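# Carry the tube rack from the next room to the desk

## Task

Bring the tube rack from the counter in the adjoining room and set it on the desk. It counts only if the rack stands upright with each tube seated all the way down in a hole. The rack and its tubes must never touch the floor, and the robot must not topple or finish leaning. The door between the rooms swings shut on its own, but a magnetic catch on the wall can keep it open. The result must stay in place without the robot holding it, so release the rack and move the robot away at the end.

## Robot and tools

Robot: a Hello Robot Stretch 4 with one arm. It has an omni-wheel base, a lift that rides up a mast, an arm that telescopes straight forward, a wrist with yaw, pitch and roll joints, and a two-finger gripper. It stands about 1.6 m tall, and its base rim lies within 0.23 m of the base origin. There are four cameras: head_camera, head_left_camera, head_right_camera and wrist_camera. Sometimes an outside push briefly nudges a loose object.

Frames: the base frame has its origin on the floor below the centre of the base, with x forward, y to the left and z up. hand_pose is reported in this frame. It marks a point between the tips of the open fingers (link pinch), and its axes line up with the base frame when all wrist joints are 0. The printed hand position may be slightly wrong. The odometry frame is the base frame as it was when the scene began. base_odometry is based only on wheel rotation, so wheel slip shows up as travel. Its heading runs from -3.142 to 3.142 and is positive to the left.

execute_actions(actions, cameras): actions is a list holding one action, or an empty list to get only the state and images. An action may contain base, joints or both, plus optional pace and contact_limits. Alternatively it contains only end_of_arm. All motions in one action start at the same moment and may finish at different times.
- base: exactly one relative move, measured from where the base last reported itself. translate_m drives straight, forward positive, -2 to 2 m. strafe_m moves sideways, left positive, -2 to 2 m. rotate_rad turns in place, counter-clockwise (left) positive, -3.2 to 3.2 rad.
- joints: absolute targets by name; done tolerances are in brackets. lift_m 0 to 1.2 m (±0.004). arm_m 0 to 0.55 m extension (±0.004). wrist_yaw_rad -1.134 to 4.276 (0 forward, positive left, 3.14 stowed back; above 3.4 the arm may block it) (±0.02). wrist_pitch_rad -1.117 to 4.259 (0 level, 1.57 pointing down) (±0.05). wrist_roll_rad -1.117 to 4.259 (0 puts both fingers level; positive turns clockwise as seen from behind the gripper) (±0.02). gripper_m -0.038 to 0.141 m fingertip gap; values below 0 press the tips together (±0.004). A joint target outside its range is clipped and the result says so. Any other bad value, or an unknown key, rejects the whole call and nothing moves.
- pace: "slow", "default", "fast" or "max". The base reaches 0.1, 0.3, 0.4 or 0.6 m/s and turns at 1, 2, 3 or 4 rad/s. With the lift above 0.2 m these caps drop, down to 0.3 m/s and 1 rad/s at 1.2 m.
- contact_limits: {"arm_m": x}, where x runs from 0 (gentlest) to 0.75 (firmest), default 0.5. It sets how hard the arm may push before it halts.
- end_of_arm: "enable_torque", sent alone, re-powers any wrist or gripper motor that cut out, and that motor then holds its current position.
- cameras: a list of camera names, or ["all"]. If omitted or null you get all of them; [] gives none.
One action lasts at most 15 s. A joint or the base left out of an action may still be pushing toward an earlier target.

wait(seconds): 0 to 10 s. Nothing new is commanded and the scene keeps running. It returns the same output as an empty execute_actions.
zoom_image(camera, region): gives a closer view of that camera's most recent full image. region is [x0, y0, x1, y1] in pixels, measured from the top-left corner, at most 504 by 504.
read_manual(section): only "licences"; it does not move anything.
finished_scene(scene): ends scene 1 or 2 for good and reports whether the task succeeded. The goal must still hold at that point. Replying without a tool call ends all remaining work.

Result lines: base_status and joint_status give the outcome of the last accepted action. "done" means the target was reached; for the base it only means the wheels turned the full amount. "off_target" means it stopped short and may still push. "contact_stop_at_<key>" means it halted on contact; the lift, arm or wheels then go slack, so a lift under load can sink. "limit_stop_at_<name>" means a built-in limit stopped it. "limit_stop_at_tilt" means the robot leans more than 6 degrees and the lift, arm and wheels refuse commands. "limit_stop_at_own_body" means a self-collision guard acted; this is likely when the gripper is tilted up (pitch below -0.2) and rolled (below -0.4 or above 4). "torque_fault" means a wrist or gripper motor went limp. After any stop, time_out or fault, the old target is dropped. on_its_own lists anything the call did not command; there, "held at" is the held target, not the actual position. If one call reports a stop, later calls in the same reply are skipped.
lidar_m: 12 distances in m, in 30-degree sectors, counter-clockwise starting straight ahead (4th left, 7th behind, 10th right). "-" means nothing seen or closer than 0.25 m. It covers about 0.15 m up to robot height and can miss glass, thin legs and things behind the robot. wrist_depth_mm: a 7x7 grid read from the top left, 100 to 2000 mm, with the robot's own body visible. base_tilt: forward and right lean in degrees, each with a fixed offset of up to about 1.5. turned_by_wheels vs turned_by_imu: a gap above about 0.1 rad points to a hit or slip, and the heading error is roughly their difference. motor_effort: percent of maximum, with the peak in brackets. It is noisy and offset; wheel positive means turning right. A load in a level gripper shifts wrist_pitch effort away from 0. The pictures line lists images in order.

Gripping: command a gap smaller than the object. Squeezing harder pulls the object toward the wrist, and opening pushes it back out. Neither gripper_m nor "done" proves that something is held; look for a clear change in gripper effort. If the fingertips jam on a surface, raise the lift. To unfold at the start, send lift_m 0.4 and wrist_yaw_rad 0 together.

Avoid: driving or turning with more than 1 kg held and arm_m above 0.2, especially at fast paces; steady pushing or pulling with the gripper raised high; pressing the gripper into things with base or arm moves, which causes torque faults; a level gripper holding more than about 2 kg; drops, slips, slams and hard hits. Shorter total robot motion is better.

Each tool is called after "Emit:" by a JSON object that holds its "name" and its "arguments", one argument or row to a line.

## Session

Emit:
{"name": "execute_actions", "arguments": {
  "actions": []
}}

Scene clock: 0.00 s.
base_odometry: x=+0.000 y=+0.000 heading=+0.000 (m, m, rad; odometry frame)
turned_by_wheels: +0.000 (rad since the last result)
turned_by_imu: +0.000 (rad since the last result)
base_tilt: forward=+0.3 right=-0.4 (deg)
lidar_m: 2.88 0.90 0.68 0.66 0.74 0.81 0.79 0.87 0.99 0.96 1.06 1.61
base_status: not commanded
joint_positions: lift_m=+0.255 arm_m=+0.000 wrist_yaw_rad=+3.108 wrist_pitch_rad=+0.021 wrist_roll_rad=-0.008 gripper_m=+0.057
joint_status: not commanded
motor_effort: lift_m=+20 arm_m=+0 wrist_yaw_rad=+2 wrist_pitch_rad=-5 wrist_roll_rad=-1 gripper_m=-4 wheel_0=+0 wheel_1=+0 wheel_2=+0 (%)
hand_pose: x=-0.1141 y=+0.0971 z=+0.4272 quat_wxyz=(+0.017, -0.011, -0.004, +1.000) (m; base frame)
wrist_depth_mm: - 134 931 917 917 904 891 / - 135 931 931 917 904 904 / 108 135 931 931 917 904 891 / 123 143 931 917 917 917 904 / 960 946 931 931 917 917 904 / 960 946 194 931 197 931 917 / 946 931 917 106 917 904 904
pictures: head_camera, head_left_camera, head_right_camera, wrist_camera
Images, in order (width x height): head_camera 420x560, head_left_camera 420x672, head_right_camera 420x672, wrist_camera 616x392.

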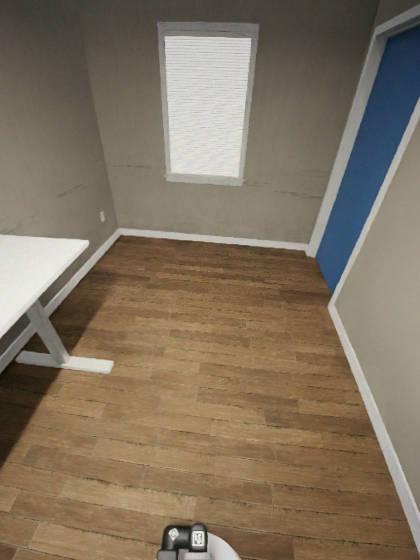

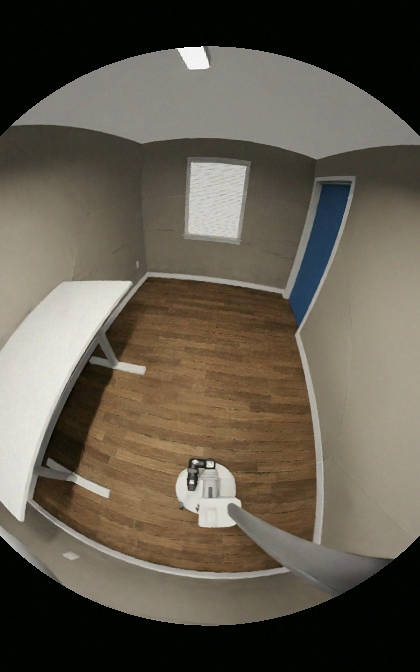

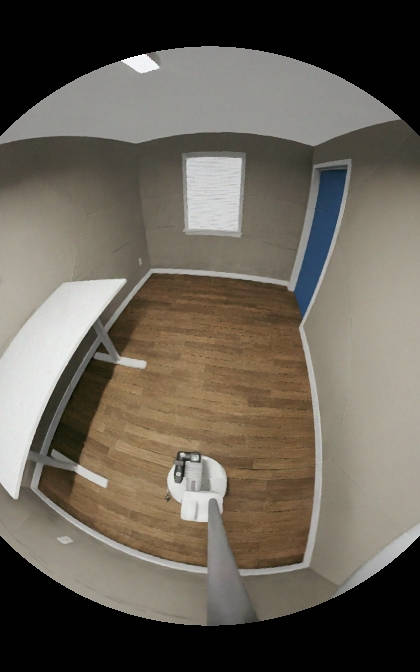

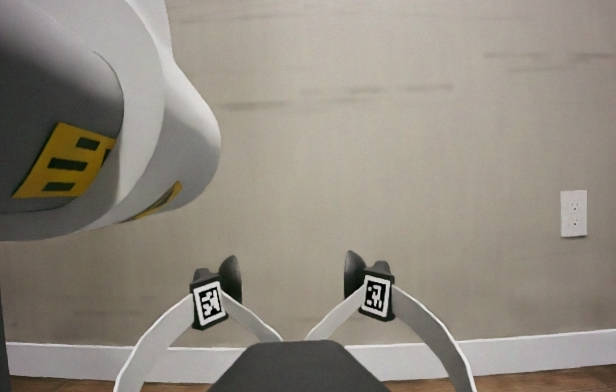

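Emit:
{"name": "execute_actions", "arguments": {
  "actions": [
    {"base":{"rotate_rad":-0.42},"joints":{"lift_m":0.21},"pace":"fast"}
  ],
  "cameras": []
}}

Emit:
{"name": "execute_actions", "arguments": {
  "actions": [
    {"base":{"translate_m":2.0},"pace":"max"}
  ]
}}

Scene clock: 5.43 s.
base_odometry: x=+0.000 y=+0.000 heading=-0.420 (m, m, rad; odometry frame)
turned_by_wheels: -0.420 (rad since the last result)
turned_by_imu: -0.418 (rad since the last result)
base_tilt: forward=+0.3 right=-0.3 (deg)
lidar_m: 1.85 2.87 0.86 0.68 0.68 0.79 0.80 0.76 0.92 0.96 0.97 1.11
base_status: done
joint_positions: lift_m=+0.210 arm_m=+0.000 wrist_yaw_rad=+3.108 wrist_pitch_rad=+0.021 wrist_roll_rad=-0.008 gripper_m=+0.057
joint_status: all done
motor_effort: lift_m=+18(17) arm_m=+0(0) wrist_yaw_rad=+2(2) wrist_pitch_rad=-7(7) wrist_roll_rad=+2(1) gripper_m=-5(3) wheel_0=+0(6) wheel_1=-1(9) wheel_2=-1(9) (%)
hand_pose: x=-0.1141 y=+0.0971 z=+0.3823 quat_wxyz=(+0.017, -0.011, -0.004, +1.000) (m; base frame)
wrist_depth_mm: - 135 946 1025 1138 1308 1397 / - 135 946 1042 1182 1281 1397 / 108 135 946 1025 1138 1281 1430 / 123 143 946 1042 1160 1308 1397 / 798 866 931 1042 1160 1281 1397 / 809 866 195 1008 197 1229 1229 / 809 831 904 106 917 878 891
pictures: none
No camera images: the call's "cameras" was empty. Leave "cameras" out to get every camera's image.

Scene clock: 10.33 s.
base_odometry: x=+1.826 y=-0.816 heading=-0.420 (m, m, rad; odometry frame)
turned_by_wheels: +0.000 (rad since the last result)
turned_by_imu: +0.001 (rad since the last result)
base_tilt: forward=+0.3 right=-0.4 (deg)
lidar_m: 0.93 0.98 1.11 1.91 1.80 1.59 2.72 0.86 0.48 0.39 0.45 0.53
base_status: done
joint_positions: lift_m=+0.210 arm_m=+0.000 wrist_yaw_rad=+3.108 wrist_pitch_rad=+0.021 wrist_roll_rad=-0.008 gripper_m=+0.057
joint_status: not commanded
motor_effort: lift_m=+19(19) arm_m=+0(0) wrist_yaw_rad=+2(2) wrist_pitch_rad=-5(7) wrist_roll_rad=-1(1) gripper_m=-3(4) wheel_0=+0(9) wheel_1=+0(8) wheel_2=+2(15) (%)
hand_pose: x=-0.1141 y=+0.0971 z=+0.3823 quat_wxyz=(+0.017, -0.011, -0.004, +1.000) (m; base frame)
wrist_depth_mm: - 135 - - - - 1921 / - 135 - - - 1808 1661 / 108 135 - - - - 1983 / 123 143 - - - - 1863 / 1499 - - - - - 1661 / 1308 1397 195 1397 197 1308 1229 / 991 891 1008 106 917 878 891
pictures: head_camera, head_left_camera, head_right_camera, wrist_camera
Images, in order (width x height): head_camera 420x560, head_left_camera 420x672, head_right_camera 420x672, wrist_camera 616x392.

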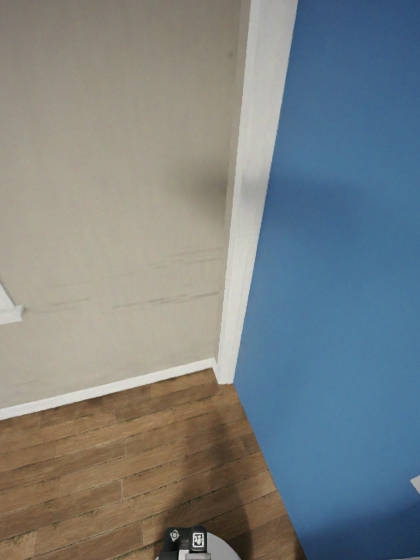

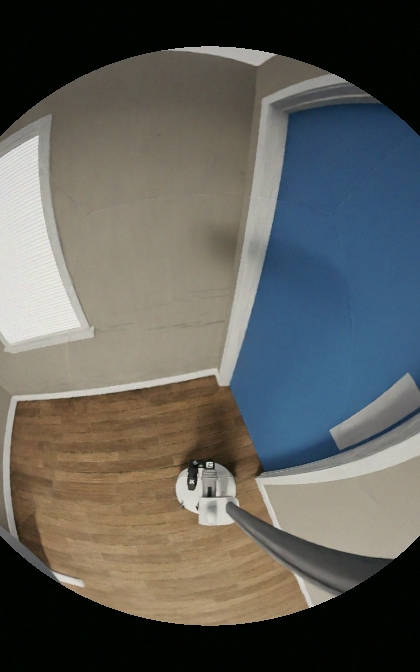

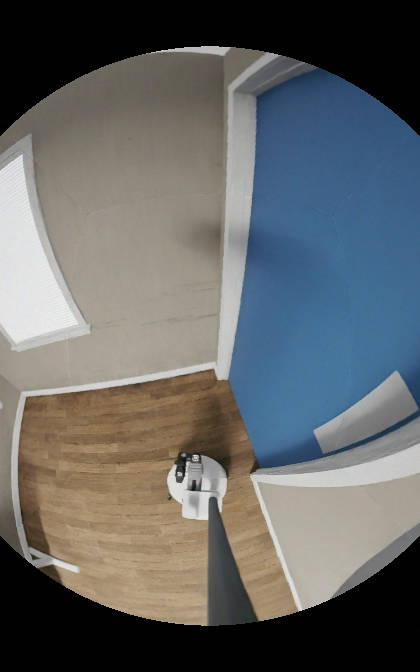

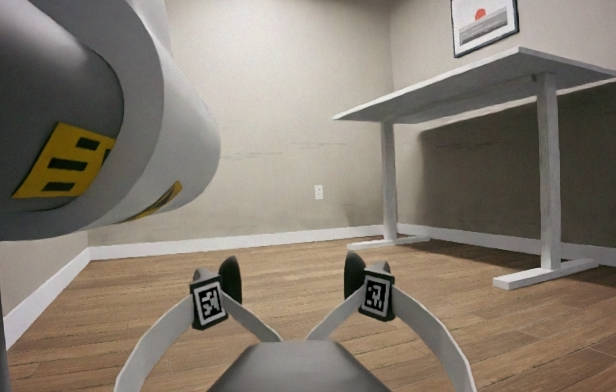

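Emit:
{"name": "execute_actions", "arguments": {
  "actions": [
    {"base":{"translate_m":0.32},"pace":"max"}
  ],
  "cameras": []
}}

Emit:
{"name": "execute_actions", "arguments": {
  "actions": [
    {"base":{"rotate_rad":-2.86},"pace":"fast"}
  ],
  "cameras": ["head_camera","head_left_camera"]
}}

Scene clock: 18.17 s.
base_odometry: x=+2.119 y=-0.946 heading=-0.420 (m, m, rad; odometry frame)
turned_by_wheels: +0.000 (rad since the last result)
turned_by_imu: +0.001 (rad since the last result)
base_tilt: forward=+0.3 right=-0.4 (deg)
lidar_m: 0.62 0.69 0.78 1.33 2.17 1.84 3.03 0.65 0.45 0.35 0.33 0.43
base_status: done
joint_positions: lift_m=+0.210 arm_m=+0.000 wrist_yaw_rad=+3.108 wrist_pitch_rad=+0.021 wrist_roll_rad=-0.008 gripper_m=+0.057
joint_status: not commanded
motor_effort: lift_m=+20(19) arm_m=+0(0) wrist_yaw_rad=+2(3) wrist_pitch_rad=-4(5) wrist_roll_rad=+1(1) gripper_m=-4(3) wheel_0=-2(8) wheel_1=-2(8) wheel_2=+1(14) (%)
hand_pose: x=-0.1141 y=+0.0971 z=+0.3823 quat_wxyz=(+0.017, -0.011, -0.004, +1.000) (m; base frame)
wrist_depth_mm: - 135 - - - - - / - 135 - - - - - / 108 135 - - - - - / 123 143 - - - - - / 1182 - - - - - 1983 / 1182 1430 195 1397 197 1281 1229 / 960 878 1025 106 917 878 891
pictures: none
No camera images: the call's "cameras" was empty. Leave "cameras" out to get every camera's image.

Scene clock: 20.40 s.
base_odometry: x=+2.118 y=-0.946 heading=+3.003 (m, m, rad; odometry frame)
turned_by_wheels: -2.860 (rad since the last result)
turned_by_imu: -2.854 (rad since the last result)
base_tilt: forward=+0.3 right=-0.4 (deg)
lidar_m: 1.32 0.46 0.39 0.34 0.38 0.52 0.68 0.71 0.92 2.17 1.79 1.93
base_status: done
joint_positions: lift_m=+0.210 arm_m=+0.000 wrist_yaw_rad=+3.108 wrist_pitch_rad=+0.021 wrist_roll_rad=-0.008 gripper_m=+0.057
joint_status: not commanded
motor_effort: lift_m=+20(20) arm_m=+0(0) wrist_yaw_rad=+2(3) wrist_pitch_rad=-5(7) wrist_roll_rad=+1(0) gripper_m=-5(4) wheel_0=+0(8) wheel_1=-1(13) wheel_2=-1(9) (%)
hand_pose: x=-0.1141 y=+0.0971 z=+0.3822 quat_wxyz=(+0.017, -0.011, -0.004, +1.000) (m; base frame)
wrist_depth_mm: - 135 820 831 691 500 379 / - 135 809 831 691 504 379 / 108 135 809 831 699 517 384 / 123 143 820 842 691 521 389 / 768 788 820 831 699 525 389 / 768 798 195 842 198 525 389 / 768 778 809 106 699 469 399
pictures: head_camera, head_left_camera
Images, in order (width x height): head_camera 420x560, head_left_camera 420x672.

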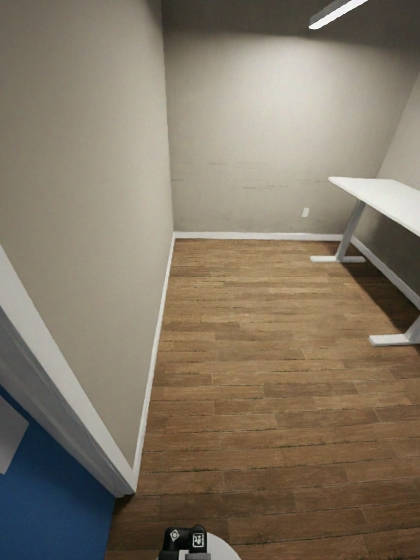

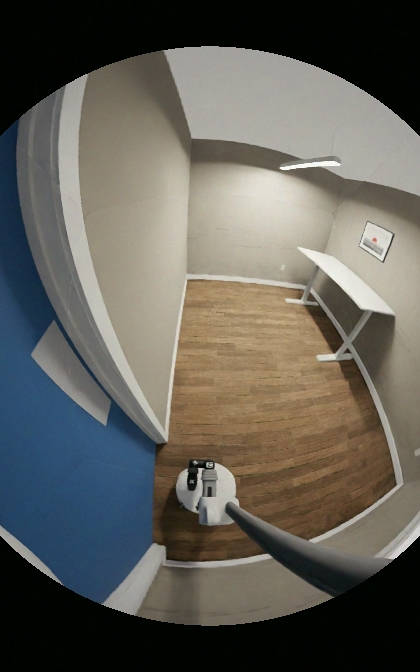

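Emit:
{"name": "execute_actions", "arguments": {
  "actions": [
    {"base":{"strafe_m":0.25},"joints":{"wrist_yaw_rad":3.22},"pace":"slow"}
  ],
  "cameras": []
}}

Emit:
{"name": "execute_actions", "arguments": {
  "actions": [
    {"base":{"strafe_m":0.67}}
  ],
  "cameras": ["head_camera","head_left_camera"]
}}

Scene clock: 34.13 s.
base_odometry: x=+2.084 y=-1.193 heading=+3.003 (m, m, rad; odometry frame)
turned_by_wheels: +0.001 (rad since the last result)
turned_by_imu: +0.002 (rad since the last result)
base_tilt: forward=+0.3 right=-0.4 (deg)
lidar_m: 0.33 0.33 0.25 - 0.26 0.25 0.52 0.71 1.00 2.43 1.97 2.30
base_status: done
joint_positions: lift_m=+0.210 arm_m=+0.000 wrist_yaw_rad=+3.220 wrist_pitch_rad=+0.021 wrist_roll_rad=-0.008 gripper_m=+0.057
joint_status: all done
motor_effort: lift_m=+20(20) arm_m=+0(0) wrist_yaw_rad=+2(5) wrist_pitch_rad=-7(6) wrist_roll_rad=+0(0) gripper_m=-4(4) wheel_0=-11(22) wheel_1=+20(20) wheel_2=-1(2) (%)
hand_pose: x=-0.1232 y=+0.0646 z=+0.3822 quat_wxyz=(-0.039, -0.010, -0.004, +0.999) (m; base frame)
wrist_depth_mm: - 131 265 661 373 224 - / - 112 131 661 382 228 179 / - 115 139 661 389 231 181 / - 132 202 668 397 234 183 / 214 831 831 676 366 236 184 / 224 842 195 668 197 237 184 / 220 820 820 106 410 211 -
pictures: none
No camera images: the call's "cameras" was empty. Leave "cameras" out to get every camera's image.

Scene clock: 37.70 s.
base_odometry: x=+1.992 y=-1.856 heading=+3.003 (m, m, rad; odometry frame)
turned_by_wheels: +0.000 (rad since the last result)
turned_by_imu: -0.001 (rad since the last result)
base_tilt: forward=+0.3 right=-0.3 (deg)
lidar_m: 1.67 2.35 1.72 1.59 0.25 - 0.25 0.27 0.77 2.60 0.53 0.66
base_status: done
joint_positions: lift_m=+0.210 arm_m=+0.000 wrist_yaw_rad=+3.220 wrist_pitch_rad=+0.021 wrist_roll_rad=-0.008 gripper_m=+0.057
joint_status: not commanded
motor_effort: lift_m=+20(20) arm_m=+0(0) wrist_yaw_rad=+2(2) wrist_pitch_rad=-7(6) wrist_roll_rad=+1(1) gripper_m=-4(4) wheel_0=-7(22) wheel_1=+1(30) wheel_2=+5(8) (%)
hand_pose: x=-0.1232 y=+0.0646 z=+0.3822 quat_wxyz=(-0.039, -0.010, -0.004, +0.999) (m; base frame)
wrist_depth_mm: - 131 265 293 258 229 212 / - 112 131 296 260 231 213 / - 115 139 291 262 232 215 / - 132 202 298 263 234 215 / 214 407 340 301 260 235 216 / 224 424 195 301 197 236 216 / 220 404 362 106 266 229 217
pictures: head_camera, head_left_camera
Images, in order (width x height): head_camera 420x560, head_left_camera 420x672.

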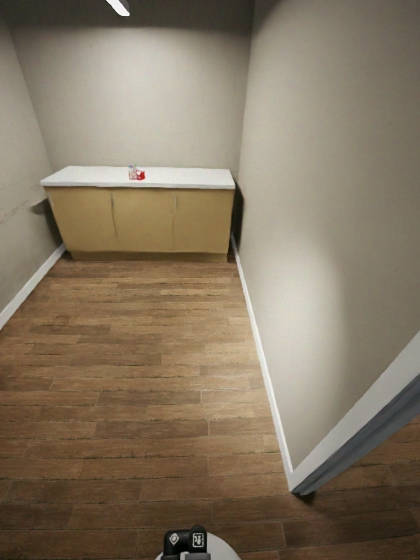

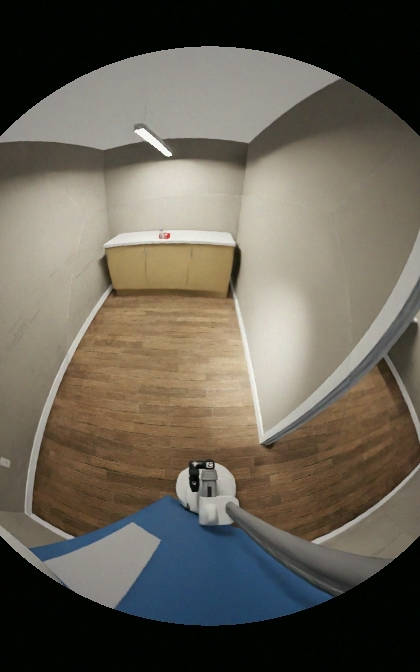

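Emit:
{"name": "execute_actions", "arguments": {
  "actions": [
    {"base":{"translate_m":-0.36},"pace":"slow"}
  ],
  "cameras": ["head_camera"]
}}

Emit:
{"name": "zoom_image", "arguments": {
  "camera": "head_camera",
  "region": [110, 140, 190, 200]
}}

Scene clock: 46.20 s.
base_odometry: x=+2.348 y=-1.906 heading=+3.003 (m, m, rad; odometry frame)
turned_by_wheels: +0.000 (rad since the last result)
turned_by_imu: -0.028 (rad since the last result)
base_tilt: forward=+0.3 right=-0.3 (deg)
lidar_m: 1.63 2.41 1.69 1.58 0.33 0.25 - 0.25 0.25 1.26 2.75 0.83
base_status: done
joint_positions: lift_m=+0.210 arm_m=+0.000 wrist_yaw_rad=+3.220 wrist_pitch_rad=+0.021 wrist_roll_rad=-0.008 gripper_m=+0.057
joint_status: not commanded
motor_effort: lift_m=+20(20) arm_m=+0(0) wrist_yaw_rad=+3(2) wrist_pitch_rad=-6(6) wrist_roll_rad=+1(2) gripper_m=-3(2) wheel_0=-5(13) wheel_1=-4(17) wheel_2=+9(16) (%)
hand_pose: x=-0.1232 y=+0.0646 z=+0.3822 quat_wxyz=(-0.039, -0.010, -0.004, +0.999) (m; base frame)
wrist_depth_mm: - 131 266 322 330 338 345 / - 112 131 324 332 340 347 / - 115 139 324 332 342 347 / - 132 202 325 332 342 349 / 215 312 319 325 336 342 351 / 224 312 195 325 197 343 351 / 219 310 320 106 336 345 353
pictures: head_camera
Images, in order (width x height): head_camera 420x560.

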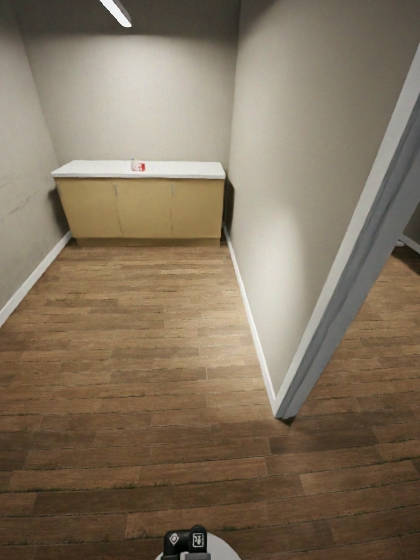

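Region (110, 140, 190, 200) of head_camera's 420x560 image, scaled by 6.300, with more detail than that image has; it fills the top 378 rows of this view, and the rest is white.

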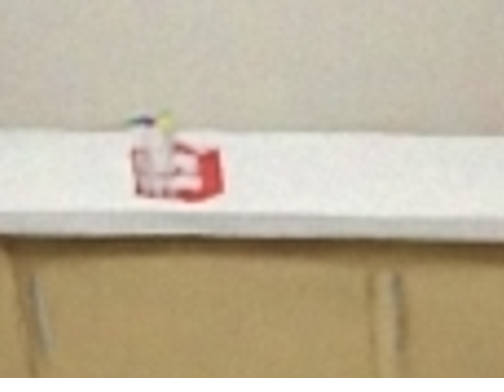

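Emit:
{"name": "execute_actions", "arguments": {
  "actions": [
    {"base":{"translate_m":-0.03},"pace":"slow"}
  ],
  "cameras": []
}}

Scene clock: 51.17 s.
base_odometry: x=+2.355 y=-1.910 heading=+3.018 (m, m, rad; odometry frame)
turned_by_wheels: +0.014 (rad since the last result)
turned_by_imu: +0.013 (rad since the last result)
base_tilt: forward=+0.3 right=-0.3 (deg)
lidar_m: 1.74 2.37 1.67 1.57 0.34 0.25 - 0.25 0.25 1.27 2.79 0.86
base_status: translate_m contact_stop (by the wheels' count: -0.007 of -0.030)
joint_positions: lift_m=+0.210 arm_m=+0.000 wrist_yaw_rad=+3.220 wrist_pitch_rad=+0.021 wrist_roll_rad=-0.008 gripper_m=+0.057
joint_status: not commanded
on_its_own: the wheels are slack since a contact_stop
motor_effort: lift_m=+20(20) arm_m=+0(0) wrist_yaw_rad=+2(1) wrist_pitch_rad=-6(7) wrist_roll_rad=+1(0) gripper_m=-3(2) wheel_0=+0(19) wheel_1=+0(32) wheel_2=+0(35) (%)
hand_pose: x=-0.1232 y=+0.0645 z=+0.3822 quat_wxyz=(-0.039, -0.010, -0.004, +0.999) (m; base frame)
wrist_depth_mm: - 131 265 324 332 342 345 / - 112 131 325 332 342 349 / - 115 139 325 334 343 351 / - 132 202 325 334 343 351 / 213 312 320 327 334 343 353 / 224 312 195 327 198 345 353 / 219 310 320 106 338 347 353
pictures: none
No camera images: the call's "cameras" was empty. Leave "cameras" out to get every camera's image.

Emit:
{"name": "execute_actions", "arguments": {
  "actions": [
    {"base":{"translate_m":0.1}}
  ],
  "cameras": []
}}

Scene clock: 55.63 s.
base_odometry: x=+2.255 y=-1.898 heading=+3.018 (m, m, rad; odometry frame)
turned_by_wheels: +0.000 (rad since the last result)
turned_by_imu: +0.001 (rad since the last result)
base_tilt: forward=+0.3 right=-0.4 (deg)
lidar_m: 1.69 2.35 1.67 1.56 0.49 0.32 0.28 0.29 0.39 1.58 2.71 0.77
base_status: done
joint_positions: lift_m=+0.210 arm_m=+0.000 wrist_yaw_rad=+3.220 wrist_pitch_rad=+0.021 wrist_roll_rad=-0.008 gripper_m=+0.057
joint_status: not commanded
motor_effort: lift_m=+20(20) arm_m=+0(0) wrist_yaw_rad=+2(2) wrist_pitch_rad=-9(7) wrist_roll_rad=+0(2) gripper_m=-4(4) wheel_0=+1(7) wheel_1=+0(5) wheel_2=+0(10) (%)
hand_pose: x=-0.1232 y=+0.0645 z=+0.3822 quat_wxyz=(-0.039, -0.010, -0.004, +0.999) (m; base frame)
wrist_depth_mm: - 131 266 427 433 445 597 / - 112 131 424 433 445 525 / - 115 139 427 436 449 530 / - 132 202 427 439 452 530 / 214 407 418 427 439 449 535 / 224 410 195 430 197 452 530 / 219 407 418 106 442 452 462
pictures: none
No camera images: the call's "cameras" was empty. Leave "cameras" out to get every camera's image.

Emit:
{"name": "execute_actions", "arguments": {
  "actions": [
    {"base":{"rotate_rad":0.45},"pace":"fast"}
  ],
  "cameras": ["head_left_camera","wrist_camera"]
}}

Scene clock: 61.03 s.
base_odometry: x=+2.255 y=-1.898 heading=-2.816 (m, m, rad; odometry frame)
turned_by_wheels: +0.450 (rad since the last result)
turned_by_imu: +0.450 (rad since the last result)
base_tilt: forward=+0.3 right=-0.3 (deg)
lidar_m: 2.56 1.72 1.58 0.76 0.33 0.27 0.30 0.35 1.30 2.74 0.78 1.38
base_status: done
joint_positions: lift_m=+0.210 arm_m=+0.000 wrist_yaw_rad=+3.220 wrist_pitch_rad=+0.021 wrist_roll_rad=-0.008 gripper_m=+0.057
joint_status: not commanded
motor_effort: lift_m=+20(20) arm_m=+0(0) wrist_yaw_rad=+2(1) wrist_pitch_rad=-7(6) wrist_roll_rad=+0(3) gripper_m=-2(4) wheel_0=+0(7) wheel_1=-2(8) wheel_2=+0(9) (%)
hand_pose: x=-0.1232 y=+0.0645 z=+0.3822 quat_wxyz=(-0.039, -0.010, -0.004, +0.999) (m; base frame)
wrist_depth_mm: - 131 265 402 373 343 322 / - 112 131 404 370 342 322 / - 115 139 402 373 343 325 / - 132 202 410 377 345 327 / 214 488 442 410 373 349 327 / 224 500 195 413 197 349 330 / 219 488 462 106 379 343 332
pictures: head_left_camera, wrist_camera
Images, in order (width x height): head_left_camera 420x672, wrist_camera 616x392.

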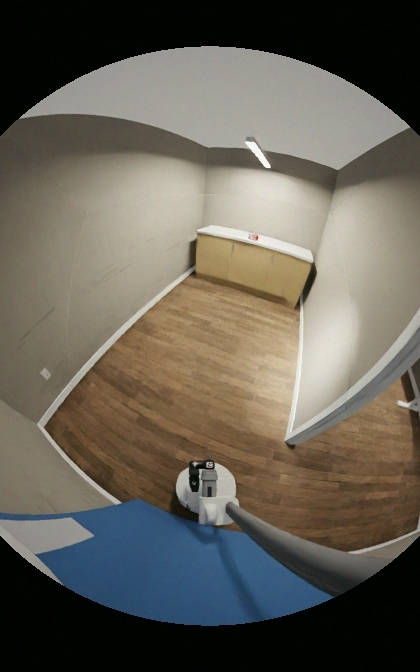

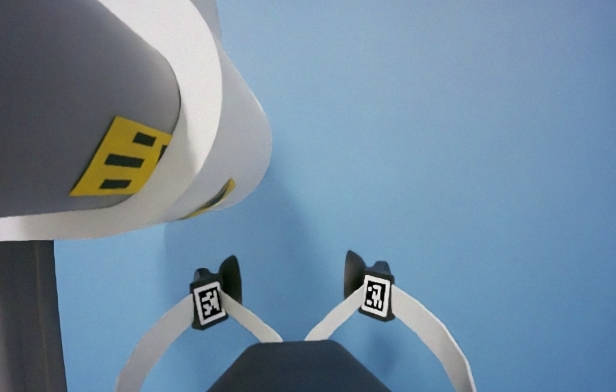

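The door is holding.

Emit:
{"name": "execute_actions", "arguments": {
  "actions": [
    {"base":{"translate_m":2.0},"joints":{"lift_m":0.92,"wrist_yaw_rad":0.03,"wrist_pitch_rad":0.3,"gripper_m":0.141},"pace":"max"}
  ],
  "cameras": ["head_camera","wrist_camera"]
}}

Emit:
{"name": "execute_actions", "arguments": {
  "actions": [
    {"base":{"translate_m":0.25},"pace":"fast"}
  ],
  "cameras": []
}}

Emit:
{"name": "execute_actions", "arguments": {
  "actions": [
    {"base":{"rotate_rad":-0.7},"pace":"fast"}
  ],
  "cameras": ["head_camera","wrist_camera"]
}}

Scene clock: 72.27 s.
base_odometry: x=+0.361 y=-2.539 heading=-2.816 (m, m, rad; odometry frame)
turned_by_wheels: +0.000 (rad since the last result)
turned_by_imu: +0.002 (rad since the last result)
base_tilt: forward=+0.3 right=-0.4 (deg)
lidar_m: 0.81 0.86 0.77 0.80 1.05 2.20 2.22 1.38 1.27 1.27 0.83 0.75
base_status: done
joint_positions: lift_m=+0.920 arm_m=+0.000 wrist_yaw_rad=+0.030 wrist_pitch_rad=+0.302 wrist_roll_rad=-0.008 gripper_m=+0.141
joint_status: all done
motor_effort: lift_m=+22(26) arm_m=+0(0) wrist_yaw_rad=+2(5) wrist_pitch_rad=-6(6) wrist_roll_rad=+2(1) gripper_m=+0(2) wheel_0=-2(8) wheel_1=+0(8) wheel_2=+1(16) (%)
hand_pose: x=+0.4491 y=-0.0791 z=+1.0122 quat_wxyz=(+0.988, -0.006, +0.150, +0.016) (m; base frame)
wrist_depth_mm: 759 946 1255 1182 1078 976 931 / 778 960 1281 1229 1118 1025 960 / 788 1008 1308 1229 1138 1060 991 / 809 946 741 732 723 699 699 / 809 917 759 668 603 544 512 / 820 198 788 707 634 569 544 / 820 1060 878 106 676 603 569
pictures: head_camera, wrist_camera
Images, in order (width x height): head_camera 420x560, wrist_camera 616x392.

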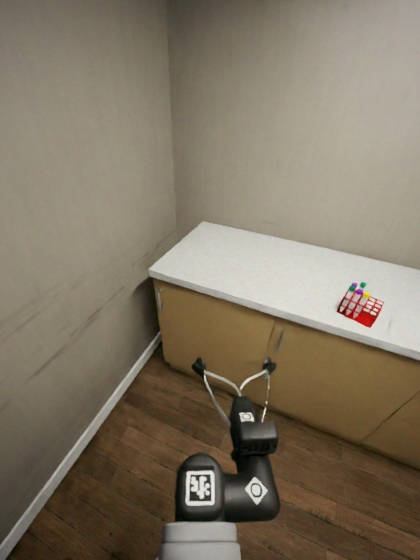

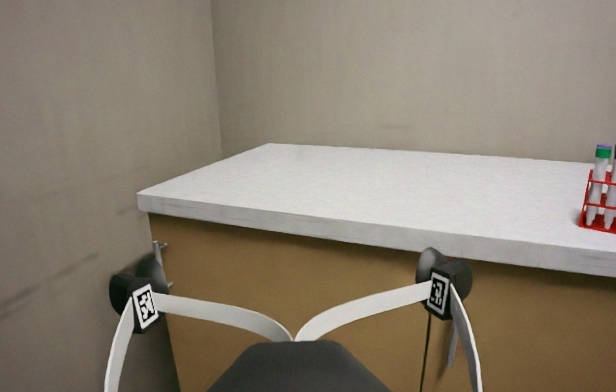

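Scene clock: 74.33 s.
base_odometry: x=+0.124 y=-2.619 heading=-2.815 (m, m, rad; odometry frame)
turned_by_wheels: +0.000 (rad since the last result)
turned_by_imu: +0.001 (rad since the last result)
base_tilt: forward=+0.3 right=-0.4 (deg)
lidar_m: 0.57 0.72 0.69 0.71 0.90 1.95 2.49 1.50 1.36 0.88 0.59 0.54
base_status: done
joint_positions: lift_m=+0.920 arm_m=+0.000 wrist_yaw_rad=+0.030 wrist_pitch_rad=+0.302 wrist_roll_rad=-0.008 gripper_m=+0.141
joint_status: not commanded
motor_effort: lift_m=+22(22) arm_m=+0(0) wrist_yaw_rad=+2(2) wrist_pitch_rad=-6(6) wrist_roll_rad=-1(1) gripper_m=+0(0) wheel_0=+0(7) wheel_1=+1(6) wheel_2=+3(11) (%)
hand_pose: x=+0.4491 y=-0.0791 z=+1.0122 quat_wxyz=(+0.988, -0.006, +0.150, +0.015) (m; base frame)
wrist_depth_mm: 668 831 1008 946 866 798 750 / 676 854 1060 976 891 831 768 / 699 866 1078 1008 931 854 798 / 707 854 750 732 723 707 699 / 691 521 504 500 496 488 477 / 715 198 436 402 364 347 362 / 723 585 521 106 399 340 319
pictures: none
No camera images: the call's "cameras" was empty. Leave "cameras" out to get every camera's image.

Scene clock: 75.83 s.
base_odometry: x=+0.124 y=-2.619 heading=+2.768 (m, m, rad; odometry frame)
turned_by_wheels: -0.700 (rad since the last result)
turned_by_imu: -0.698 (rad since the last result)
base_tilt: forward=+0.3 right=-0.3 (deg)
lidar_m: 0.55 0.55 0.66 0.71 0.67 0.81 1.33 2.46 1.64 1.38 1.21 0.66
base_status: done
joint_positions: lift_m=+0.920 arm_m=+0.000 wrist_yaw_rad=+0.030 wrist_pitch_rad=+0.302 wrist_roll_rad=-0.008 gripper_m=+0.141
joint_status: not commanded
motor_effort: lift_m=+22(22) arm_m=+0(0) wrist_yaw_rad=+2(1) wrist_pitch_rad=-8(5) wrist_roll_rad=+0(1) gripper_m=-1(1) wheel_0=-1(6) wheel_1=+1(6) wheel_2=-1(6) (%)
hand_pose: x=+0.4491 y=-0.0791 z=+1.0122 quat_wxyz=(+0.988, -0.006, +0.150, +0.015) (m; base frame)
wrist_depth_mm: 788 842 904 976 1060 1138 1205 / 820 866 946 1025 1098 1205 1229 / 854 917 991 1042 1138 1229 1229 / 768 759 741 508 715 707 699 / 508 504 504 500 496 521 585 / 377 197 407 436 484 574 640 / 384 418 445 106 549 615 691
pictures: head_camera, wrist_camera
Images, in order (width x height): head_camera 420x560, wrist_camera 616x392.

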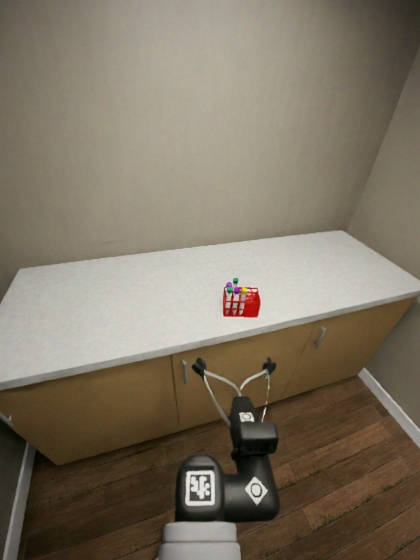

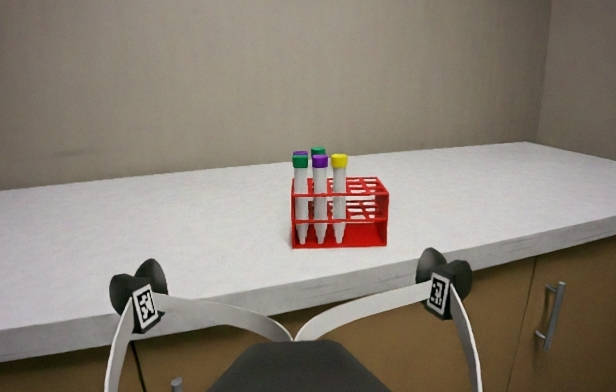

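Emit:
{"name": "execute_actions", "arguments": {
  "actions": [
    {"base":{"strafe_m":-0.061},"joints":{"arm_m":0.2,"lift_m":0.872}}
  ],
  "cameras": ["head_camera","wrist_camera"]
}}

Emit:
{"name": "zoom_image", "arguments": {
  "camera": "head_camera",
  "region": [170, 260, 290, 380]
}}

Scene clock: 87.70 s.
base_odometry: x=+0.146 y=-2.562 heading=+2.768 (m, m, rad; odometry frame)
turned_by_wheels: +0.000 (rad since the last result)
turned_by_imu: +0.001 (rad since the last result)
base_tilt: forward=+0.3 right=-0.4 (deg)
lidar_m: 0.57 0.55 0.67 0.75 0.74 0.86 1.47 2.42 1.59 1.31 1.24 0.71
base_status: done
joint_positions: lift_m=+0.872 arm_m=+0.198 wrist_yaw_rad=+0.030 wrist_pitch_rad=+0.302 wrist_roll_rad=-0.008 gripper_m=+0.141
joint_status: all done
motor_effort: lift_m=+18(22) arm_m=+10(11) wrist_yaw_rad=+1(3) wrist_pitch_rad=-8(6) wrist_roll_rad=+0(1) gripper_m=-1(0) wheel_0=-1(7) wheel_1=+1(10) wheel_2=-1(2) (%)
hand_pose: x=+0.6472 y=-0.0791 z=+0.9645 quat_wxyz=(+0.988, -0.006, +0.151, +0.015) (m; base frame)
wrist_depth_mm: 654 691 750 809 866 960 1025 / 676 723 778 842 917 1008 1060 / 699 759 798 866 917 1008 1008 / 597 585 287 345 559 554 544 / 397 394 314 338 357 377 373 / 294 198 283 296 273 297 320 / 243 236 246 106 274 340 384
pictures: head_camera, wrist_camera
Images, in order (width x height): head_camera 420x560, wrist_camera 616x392.

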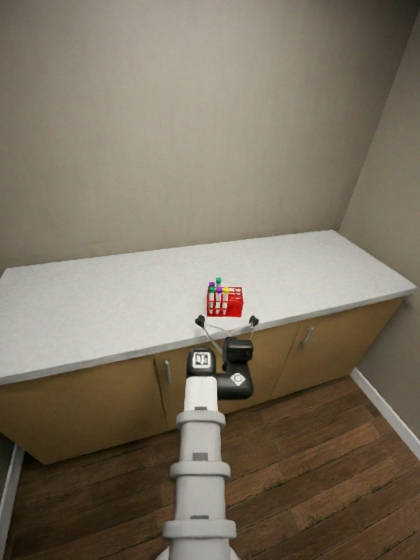

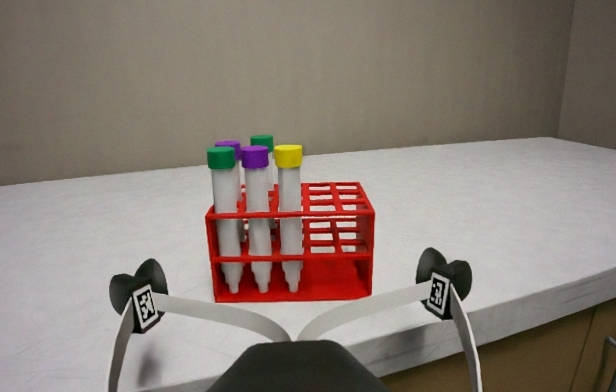

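Region (170, 260, 290, 380) of head_camera's 420x560 image, scaled by 4.200, with more detail than that image has.

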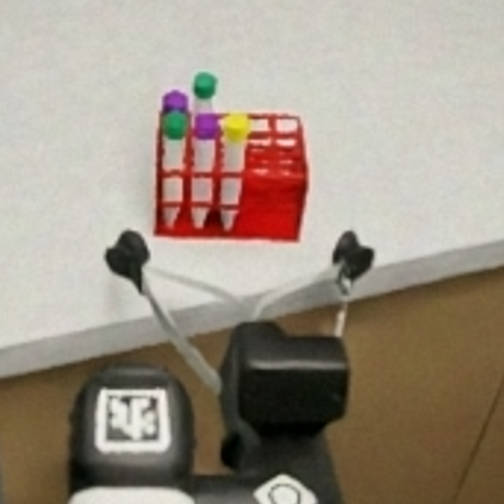

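Emit:
{"name": "execute_actions", "arguments": {
  "actions": [
    {"joints":{"arm_m":0.296,"lift_m":0.868},"pace":"slow","contact_limits":{"arm_m":0.2}}
  ],
  "cameras": ["wrist_camera"]
}}

Scene clock: 95.47 s.
base_odometry: x=+0.146 y=-2.562 heading=+2.768 (m, m, rad; odometry frame)
turned_by_wheels: +0.000 (rad since the last result)
turned_by_imu: +0.001 (rad since the last result)
base_tilt: forward=+0.3 right=-0.4 (deg)
lidar_m: 0.57 0.58 0.69 0.75 0.75 0.84 1.49 2.41 1.53 1.33 1.19 0.68
base_status: not commanded
joint_positions: lift_m=+0.868 arm_m=+0.294 wrist_yaw_rad=+0.030 wrist_pitch_rad=+0.302 wrist_roll_rad=-0.008 gripper_m=+0.141
joint_status: all done
motor_effort: lift_m=+17(15) arm_m=+10(9) wrist_yaw_rad=+2(1) wrist_pitch_rad=-5(5) wrist_roll_rad=+0(1) gripper_m=+0(1) wheel_0=-1(1) wheel_1=+1(1) wheel_2=-1(1) (%)
contact_limits: arm_m 0.2
hand_pose: x=+0.7431 y=-0.0791 z=+0.9606 quat_wxyz=(+0.988, -0.006, +0.151, +0.015) (m; base frame)
wrist_depth_mm: 580 621 668 723 768 842 931 / 603 640 691 741 809 891 976 / 621 661 707 768 842 891 991 / 580 569 186 264 544 539 530 / 382 384 190 209 224 368 362 / 287 197 200 202 200 264 274 / 236 230 211 106 227 224 228
pictures: wrist_camera
Images, in order (width x height): wrist_camera 616x392.

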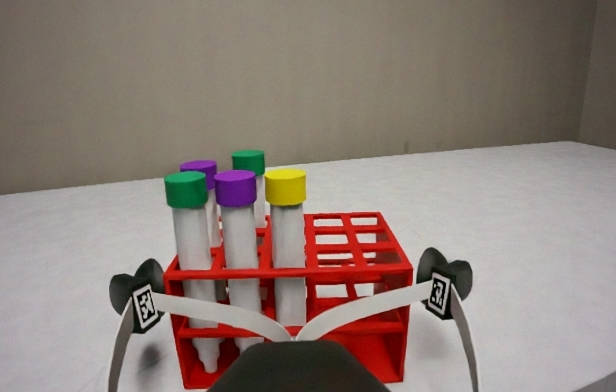

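Emit:
{"name": "execute_actions", "arguments": {
  "actions": [
    {"joints":{"gripper_m":0.06}}
  ],
  "cameras": ["wrist_camera"]
}}

Emit:
{"name": "execute_actions", "arguments": {
  "actions": [
    {"joints":{"lift_m":0.9},"pace":"slow"}
  ],
  "cameras": ["head_camera","wrist_camera"]
}}

Scene clock: 107.33 s.
base_odometry: x=+0.146 y=-2.562 heading=+2.768 (m, m, rad; odometry frame)
turned_by_wheels: +0.000 (rad since the last result)
turned_by_imu: +0.001 (rad since the last result)
base_tilt: forward=+0.3 right=-0.3 (deg)
lidar_m: 0.57 0.56 0.68 0.76 0.74 0.88 1.48 2.40 1.57 1.31 1.22 0.67
base_status: not commanded
joint_positions: lift_m=+0.868 arm_m=+0.294 wrist_yaw_rad=+0.030 wrist_pitch_rad=+0.303 wrist_roll_rad=-0.008 gripper_m=+0.061
joint_status: all done
motor_effort: lift_m=+18(17) arm_m=+10(10) wrist_yaw_rad=+2(2) wrist_pitch_rad=-10(9) wrist_roll_rad=+0(0) gripper_m=-30(28) wheel_0=-1(1) wheel_1=+1(1) wheel_2=-1(1) (%)
hand_pose: x=+0.7430 y=-0.0791 z=+0.9603 quat_wxyz=(+0.988, -0.006, +0.151, +0.015) (m; base frame)
wrist_depth_mm: 580 621 668 715 778 854 917 / 603 640 691 750 809 891 960 / 627 668 707 778 831 904 991 / 574 517 167 173 544 530 525 / 382 382 175 178 221 364 359 / 285 172 182 200 197 178 272 / 217 228 183 106 207 223 227
pictures: wrist_camera
Images, in order (width x height): wrist_camera 616x392.

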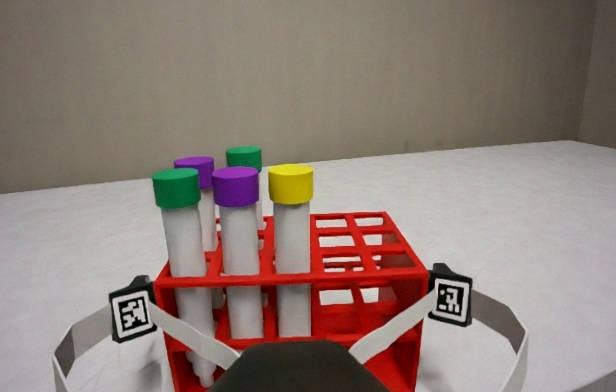

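Scene clock: 108.43 s.
base_odometry: x=+0.146 y=-2.562 heading=+2.768 (m, m, rad; odometry frame)
turned_by_wheels: +0.000 (rad since the last result)
turned_by_imu: +0.000 (rad since the last result)
base_tilt: forward=+0.3 right=-0.4 (deg)
lidar_m: 0.58 0.56 0.68 0.76 0.74 0.87 1.45 2.42 1.57 1.33 1.23 0.68
base_status: not commanded
joint_positions: lift_m=+0.900 arm_m=+0.294 wrist_yaw_rad=+0.030 wrist_pitch_rad=+0.304 wrist_roll_rad=-0.008 gripper_m=+0.061
joint_status: all done
motor_effort: lift_m=+23(26) arm_m=+10(9) wrist_yaw_rad=+2(2) wrist_pitch_rad=-9(9) wrist_roll_rad=+1(2) gripper_m=-29(30) wheel_0=-1(1) wheel_1=+1(1) wheel_2=-1(2) (%)
hand_pose: x=+0.7430 y=-0.0791 z=+0.9917 quat_wxyz=(+0.988, -0.006, +0.151, +0.015) (m; base frame)
wrist_depth_mm: 580 621 668 715 778 854 931 / 603 647 699 750 809 891 960 / 627 668 707 778 854 917 1025 / 640 609 167 173 640 634 627 / 455 452 175 195 221 433 427 / 338 172 183 200 197 178 324 / 257 271 183 106 208 264 264
pictures: head_camera, wrist_camera
Images, in order (width x height): head_camera 420x560, wrist_camera 616x392.

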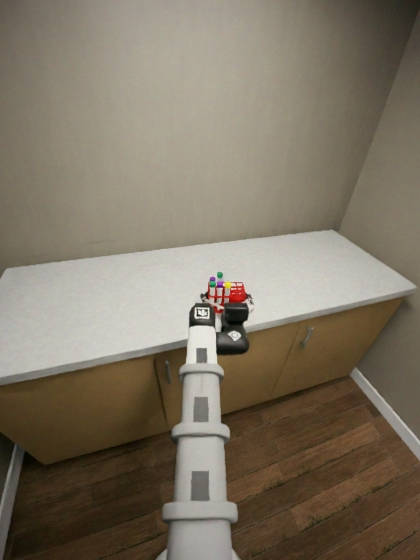

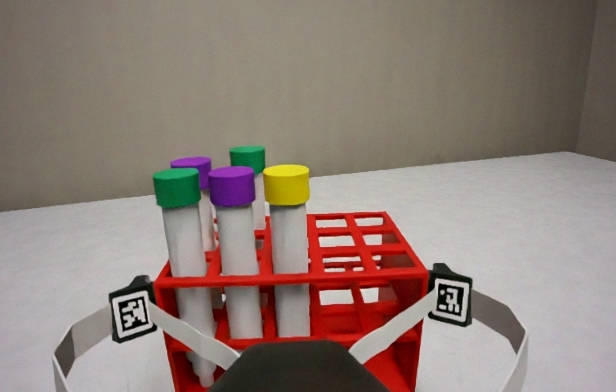

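Emit:
{"name": "execute_actions", "arguments": {
  "actions": [
    {"base":{"rotate_rad":-1.30},"joints":{"arm_m":0.0}}
  ],
  "cameras": ["wrist_camera"]
}}

Emit:
{"name": "execute_actions", "arguments": {
  "actions": [
    {"base":{"strafe_m":-1.85},"pace":"fast"}
  ],
  "cameras": ["head_camera","wrist_camera"]
}}

Scene clock: 116.80 s.
base_odometry: x=+0.146 y=-2.562 heading=+1.468 (m, m, rad; odometry frame)
turned_by_wheels: -1.300 (rad since the last result)
turned_by_imu: -1.295 (rad since the last result)
base_tilt: forward=+0.3 right=-0.4 (deg)
lidar_m: 0.39 0.85 0.58 0.55 0.61 0.80 0.75 0.76 1.07 2.41 1.96 1.40
base_status: done
joint_positions: lift_m=+0.900 arm_m=+0.002 wrist_yaw_rad=+0.030 wrist_pitch_rad=+0.304 wrist_roll_rad=-0.008 gripper_m=+0.061
joint_status: all done
motor_effort: lift_m=+23(24) arm_m=-9(9) wrist_yaw_rad=+3(5) wrist_pitch_rad=-10(12) wrist_roll_rad=+1(1) gripper_m=-30(30) wheel_0=+3(3) wheel_1=+0(7) wheel_2=+0(7) (%)
hand_pose: x=+0.4506 y=-0.0792 z=+0.9917 quat_wxyz=(+0.988, -0.006, +0.151, +0.015) (m; base frame)
wrist_depth_mm: 976 976 1008 1008 1025 1060 1060 / 1008 1025 1042 1060 1060 1098 1118 / 1042 1060 1078 1118 1118 1160 1160 / 1118 1118 166 173 1205 1205 1205 / 1138 1160 175 185 222 1255 1281 / 1008 173 182 200 198 178 1366 / 917 1308 183 106 207 1397 1430
pictures: wrist_camera
Images, in order (width x height): wrist_camera 616x392.

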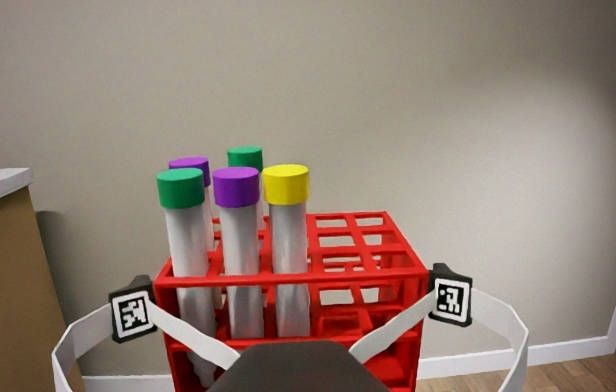

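Scene clock: 122.87 s.
base_odometry: x=+1.986 y=-2.752 heading=+1.468 (m, m, rad; odometry frame)
turned_by_wheels: +0.000 (rad since the last result)
turned_by_imu: +0.007 (rad since the last result)
base_tilt: forward=+0.3 right=-0.4 (deg)
lidar_m: 0.41 1.43 1.92 2.44 1.03 0.76 0.71 0.70 0.70 0.64 0.64 0.72
base_status: done
joint_positions: lift_m=+0.900 arm_m=+0.002 wrist_yaw_rad=+0.030 wrist_pitch_rad=+0.304 wrist_roll_rad=-0.008 gripper_m=+0.061
joint_status: not commanded
motor_effort: lift_m=+22(23) arm_m=-9(9) wrist_yaw_rad=+2(2) wrist_pitch_rad=-10(11) wrist_roll_rad=+0(0) gripper_m=-29(29) wheel_0=+0(10) wheel_1=+1(12) wheel_2=-1(0) (%)
hand_pose: x=+0.4506 y=-0.0791 z=+0.9918 quat_wxyz=(+0.988, -0.006, +0.151, +0.015) (m; base frame)
wrist_depth_mm: 1008 - - - 1921 741 564 / 1060 - - - 1983 759 569 / 1118 1160 - - - 768 574 / 1160 1182 167 241 - 788 585 / 1229 1229 175 184 221 798 591 / 1255 172 182 200 198 178 591 / 1308 1366 183 106 208 820 609
pictures: head_camera, wrist_camera
Images, in order (width x height): head_camera 420x560, wrist_camera 616x392.

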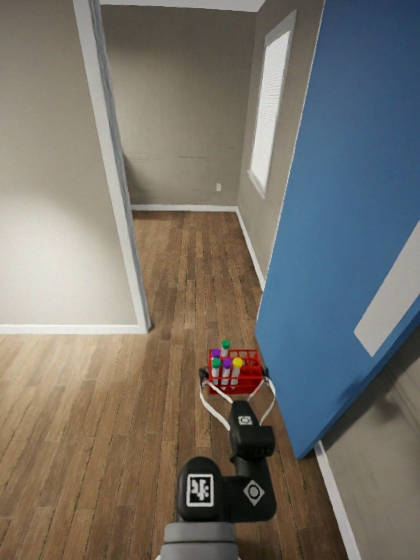

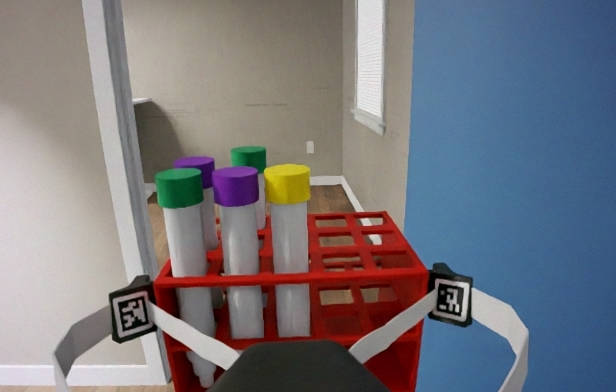

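Emit:
{"name": "execute_actions", "arguments": {
  "actions": [
    {"base":{"translate_m":2.0},"pace":"fast"}
  ],
  "cameras": []
}}

Emit:
{"name": "execute_actions", "arguments": {
  "actions": [
    {"base":{"rotate_rad":0.85}}
  ]
}}

Scene clock: 134.60 s.
base_odometry: x=+2.191 y=-0.762 heading=+1.468 (m, m, rad; odometry frame)
turned_by_wheels: +0.000 (rad since the last result)
turned_by_imu: +0.002 (rad since the last result)
base_tilt: forward=+0.3 right=-0.4 (deg)
lidar_m: 0.39 1.78 1.72 2.11 0.68 0.64 2.72 0.66 0.60 0.58 0.61 0.81
base_status: done
joint_positions: lift_m=+0.900 arm_m=+0.002 wrist_yaw_rad=+0.030 wrist_pitch_rad=+0.304 wrist_roll_rad=-0.008 gripper_m=+0.061
joint_status: not commanded
motor_effort: lift_m=+22(22) arm_m=-9(9) wrist_yaw_rad=+2(2) wrist_pitch_rad=-9(10) wrist_roll_rad=+0(0) gripper_m=-29(29) wheel_0=+0(6) wheel_1=+0(6) wheel_2=+2(11) (%)
hand_pose: x=+0.4506 y=-0.0791 z=+0.9918 quat_wxyz=(+0.988, -0.006, +0.151, +0.015) (m; base frame)
wrist_depth_mm: 1576 1618 1618 1618 1661 946 707 / 1661 1661 1708 1708 1756 960 699 / 1708 1756 1708 1808 1808 991 723 / 1808 1808 167 174 1863 976 707 / 1863 1921 175 179 221 1025 715 / 1921 172 183 200 198 178 732 / 1430 1537 183 106 208 1025 750
pictures: none
No camera images: the call's "cameras" was empty. Leave "cameras" out to get every camera's image.

Scene clock: 136.23 s.
base_odometry: x=+2.191 y=-0.762 heading=+2.318 (m, m, rad; odometry frame)
turned_by_wheels: +0.850 (rad since the last result)
turned_by_imu: +0.849 (rad since the last result)
base_tilt: forward=+0.2 right=-0.4 (deg)
lidar_m: 0.42 2.74 0.88 0.65 2.71 0.78 0.65 0.59 0.60 0.69 1.28 2.02
base_status: done
joint_positions: lift_m=+0.900 arm_m=+0.002 wrist_yaw_rad=+0.030 wrist_pitch_rad=+0.304 wrist_roll_rad=-0.008 gripper_m=+0.061
joint_status: not commanded
motor_effort: lift_m=+22(22) arm_m=-9(9) wrist_yaw_rad=+1(1) wrist_pitch_rad=-11(10) wrist_roll_rad=+0(1) gripper_m=-29(29) wheel_0=-2(6) wheel_1=+0(7) wheel_2=+0(7) (%)
hand_pose: x=+0.4506 y=-0.0791 z=+0.9918 quat_wxyz=(+0.988, -0.006, +0.151, +0.016) (m; base frame)
wrist_depth_mm: - - - - 1921 1618 1430 / - - - - 1983 1708 1464 / - - - - - 1756 1499 / - - 167 173 - 1808 1576 / - - 175 178 220 1808 1576 / 1921 172 183 200 197 178 1618 / 1430 1499 183 106 208 1464 1499
pictures: head_camera, head_left_camera, head_right_camera, wrist_camera
Images, in order (width x height): head_camera 420x560, head_left_camera 420x672, head_right_camera 420x672, wrist_camera 616x392.

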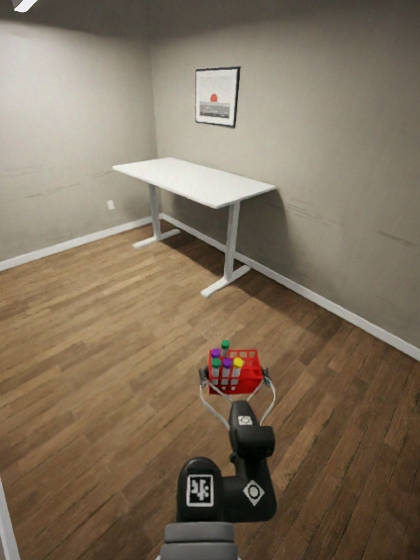

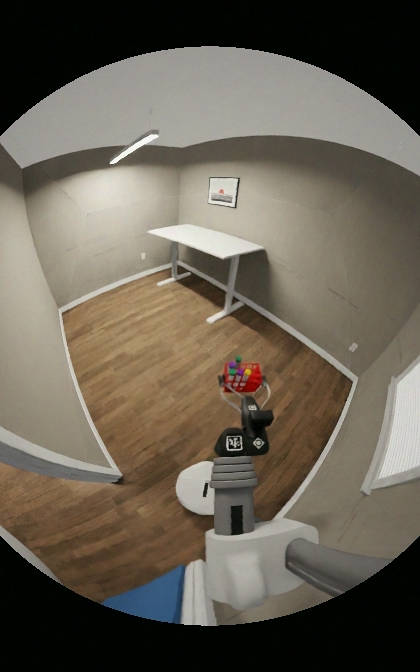

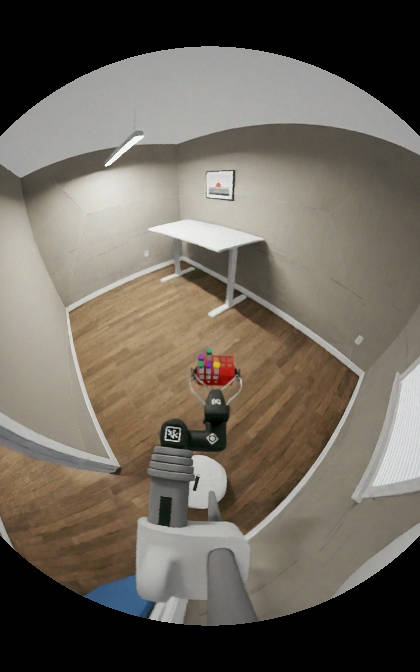

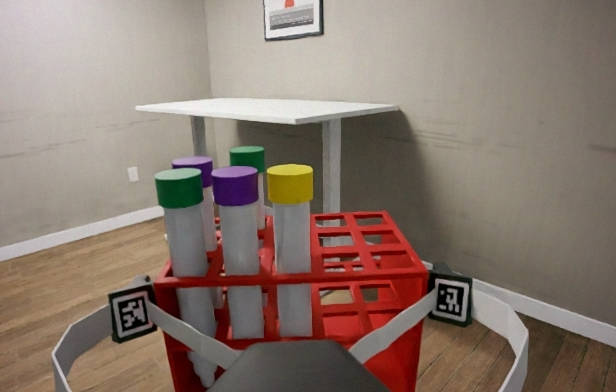

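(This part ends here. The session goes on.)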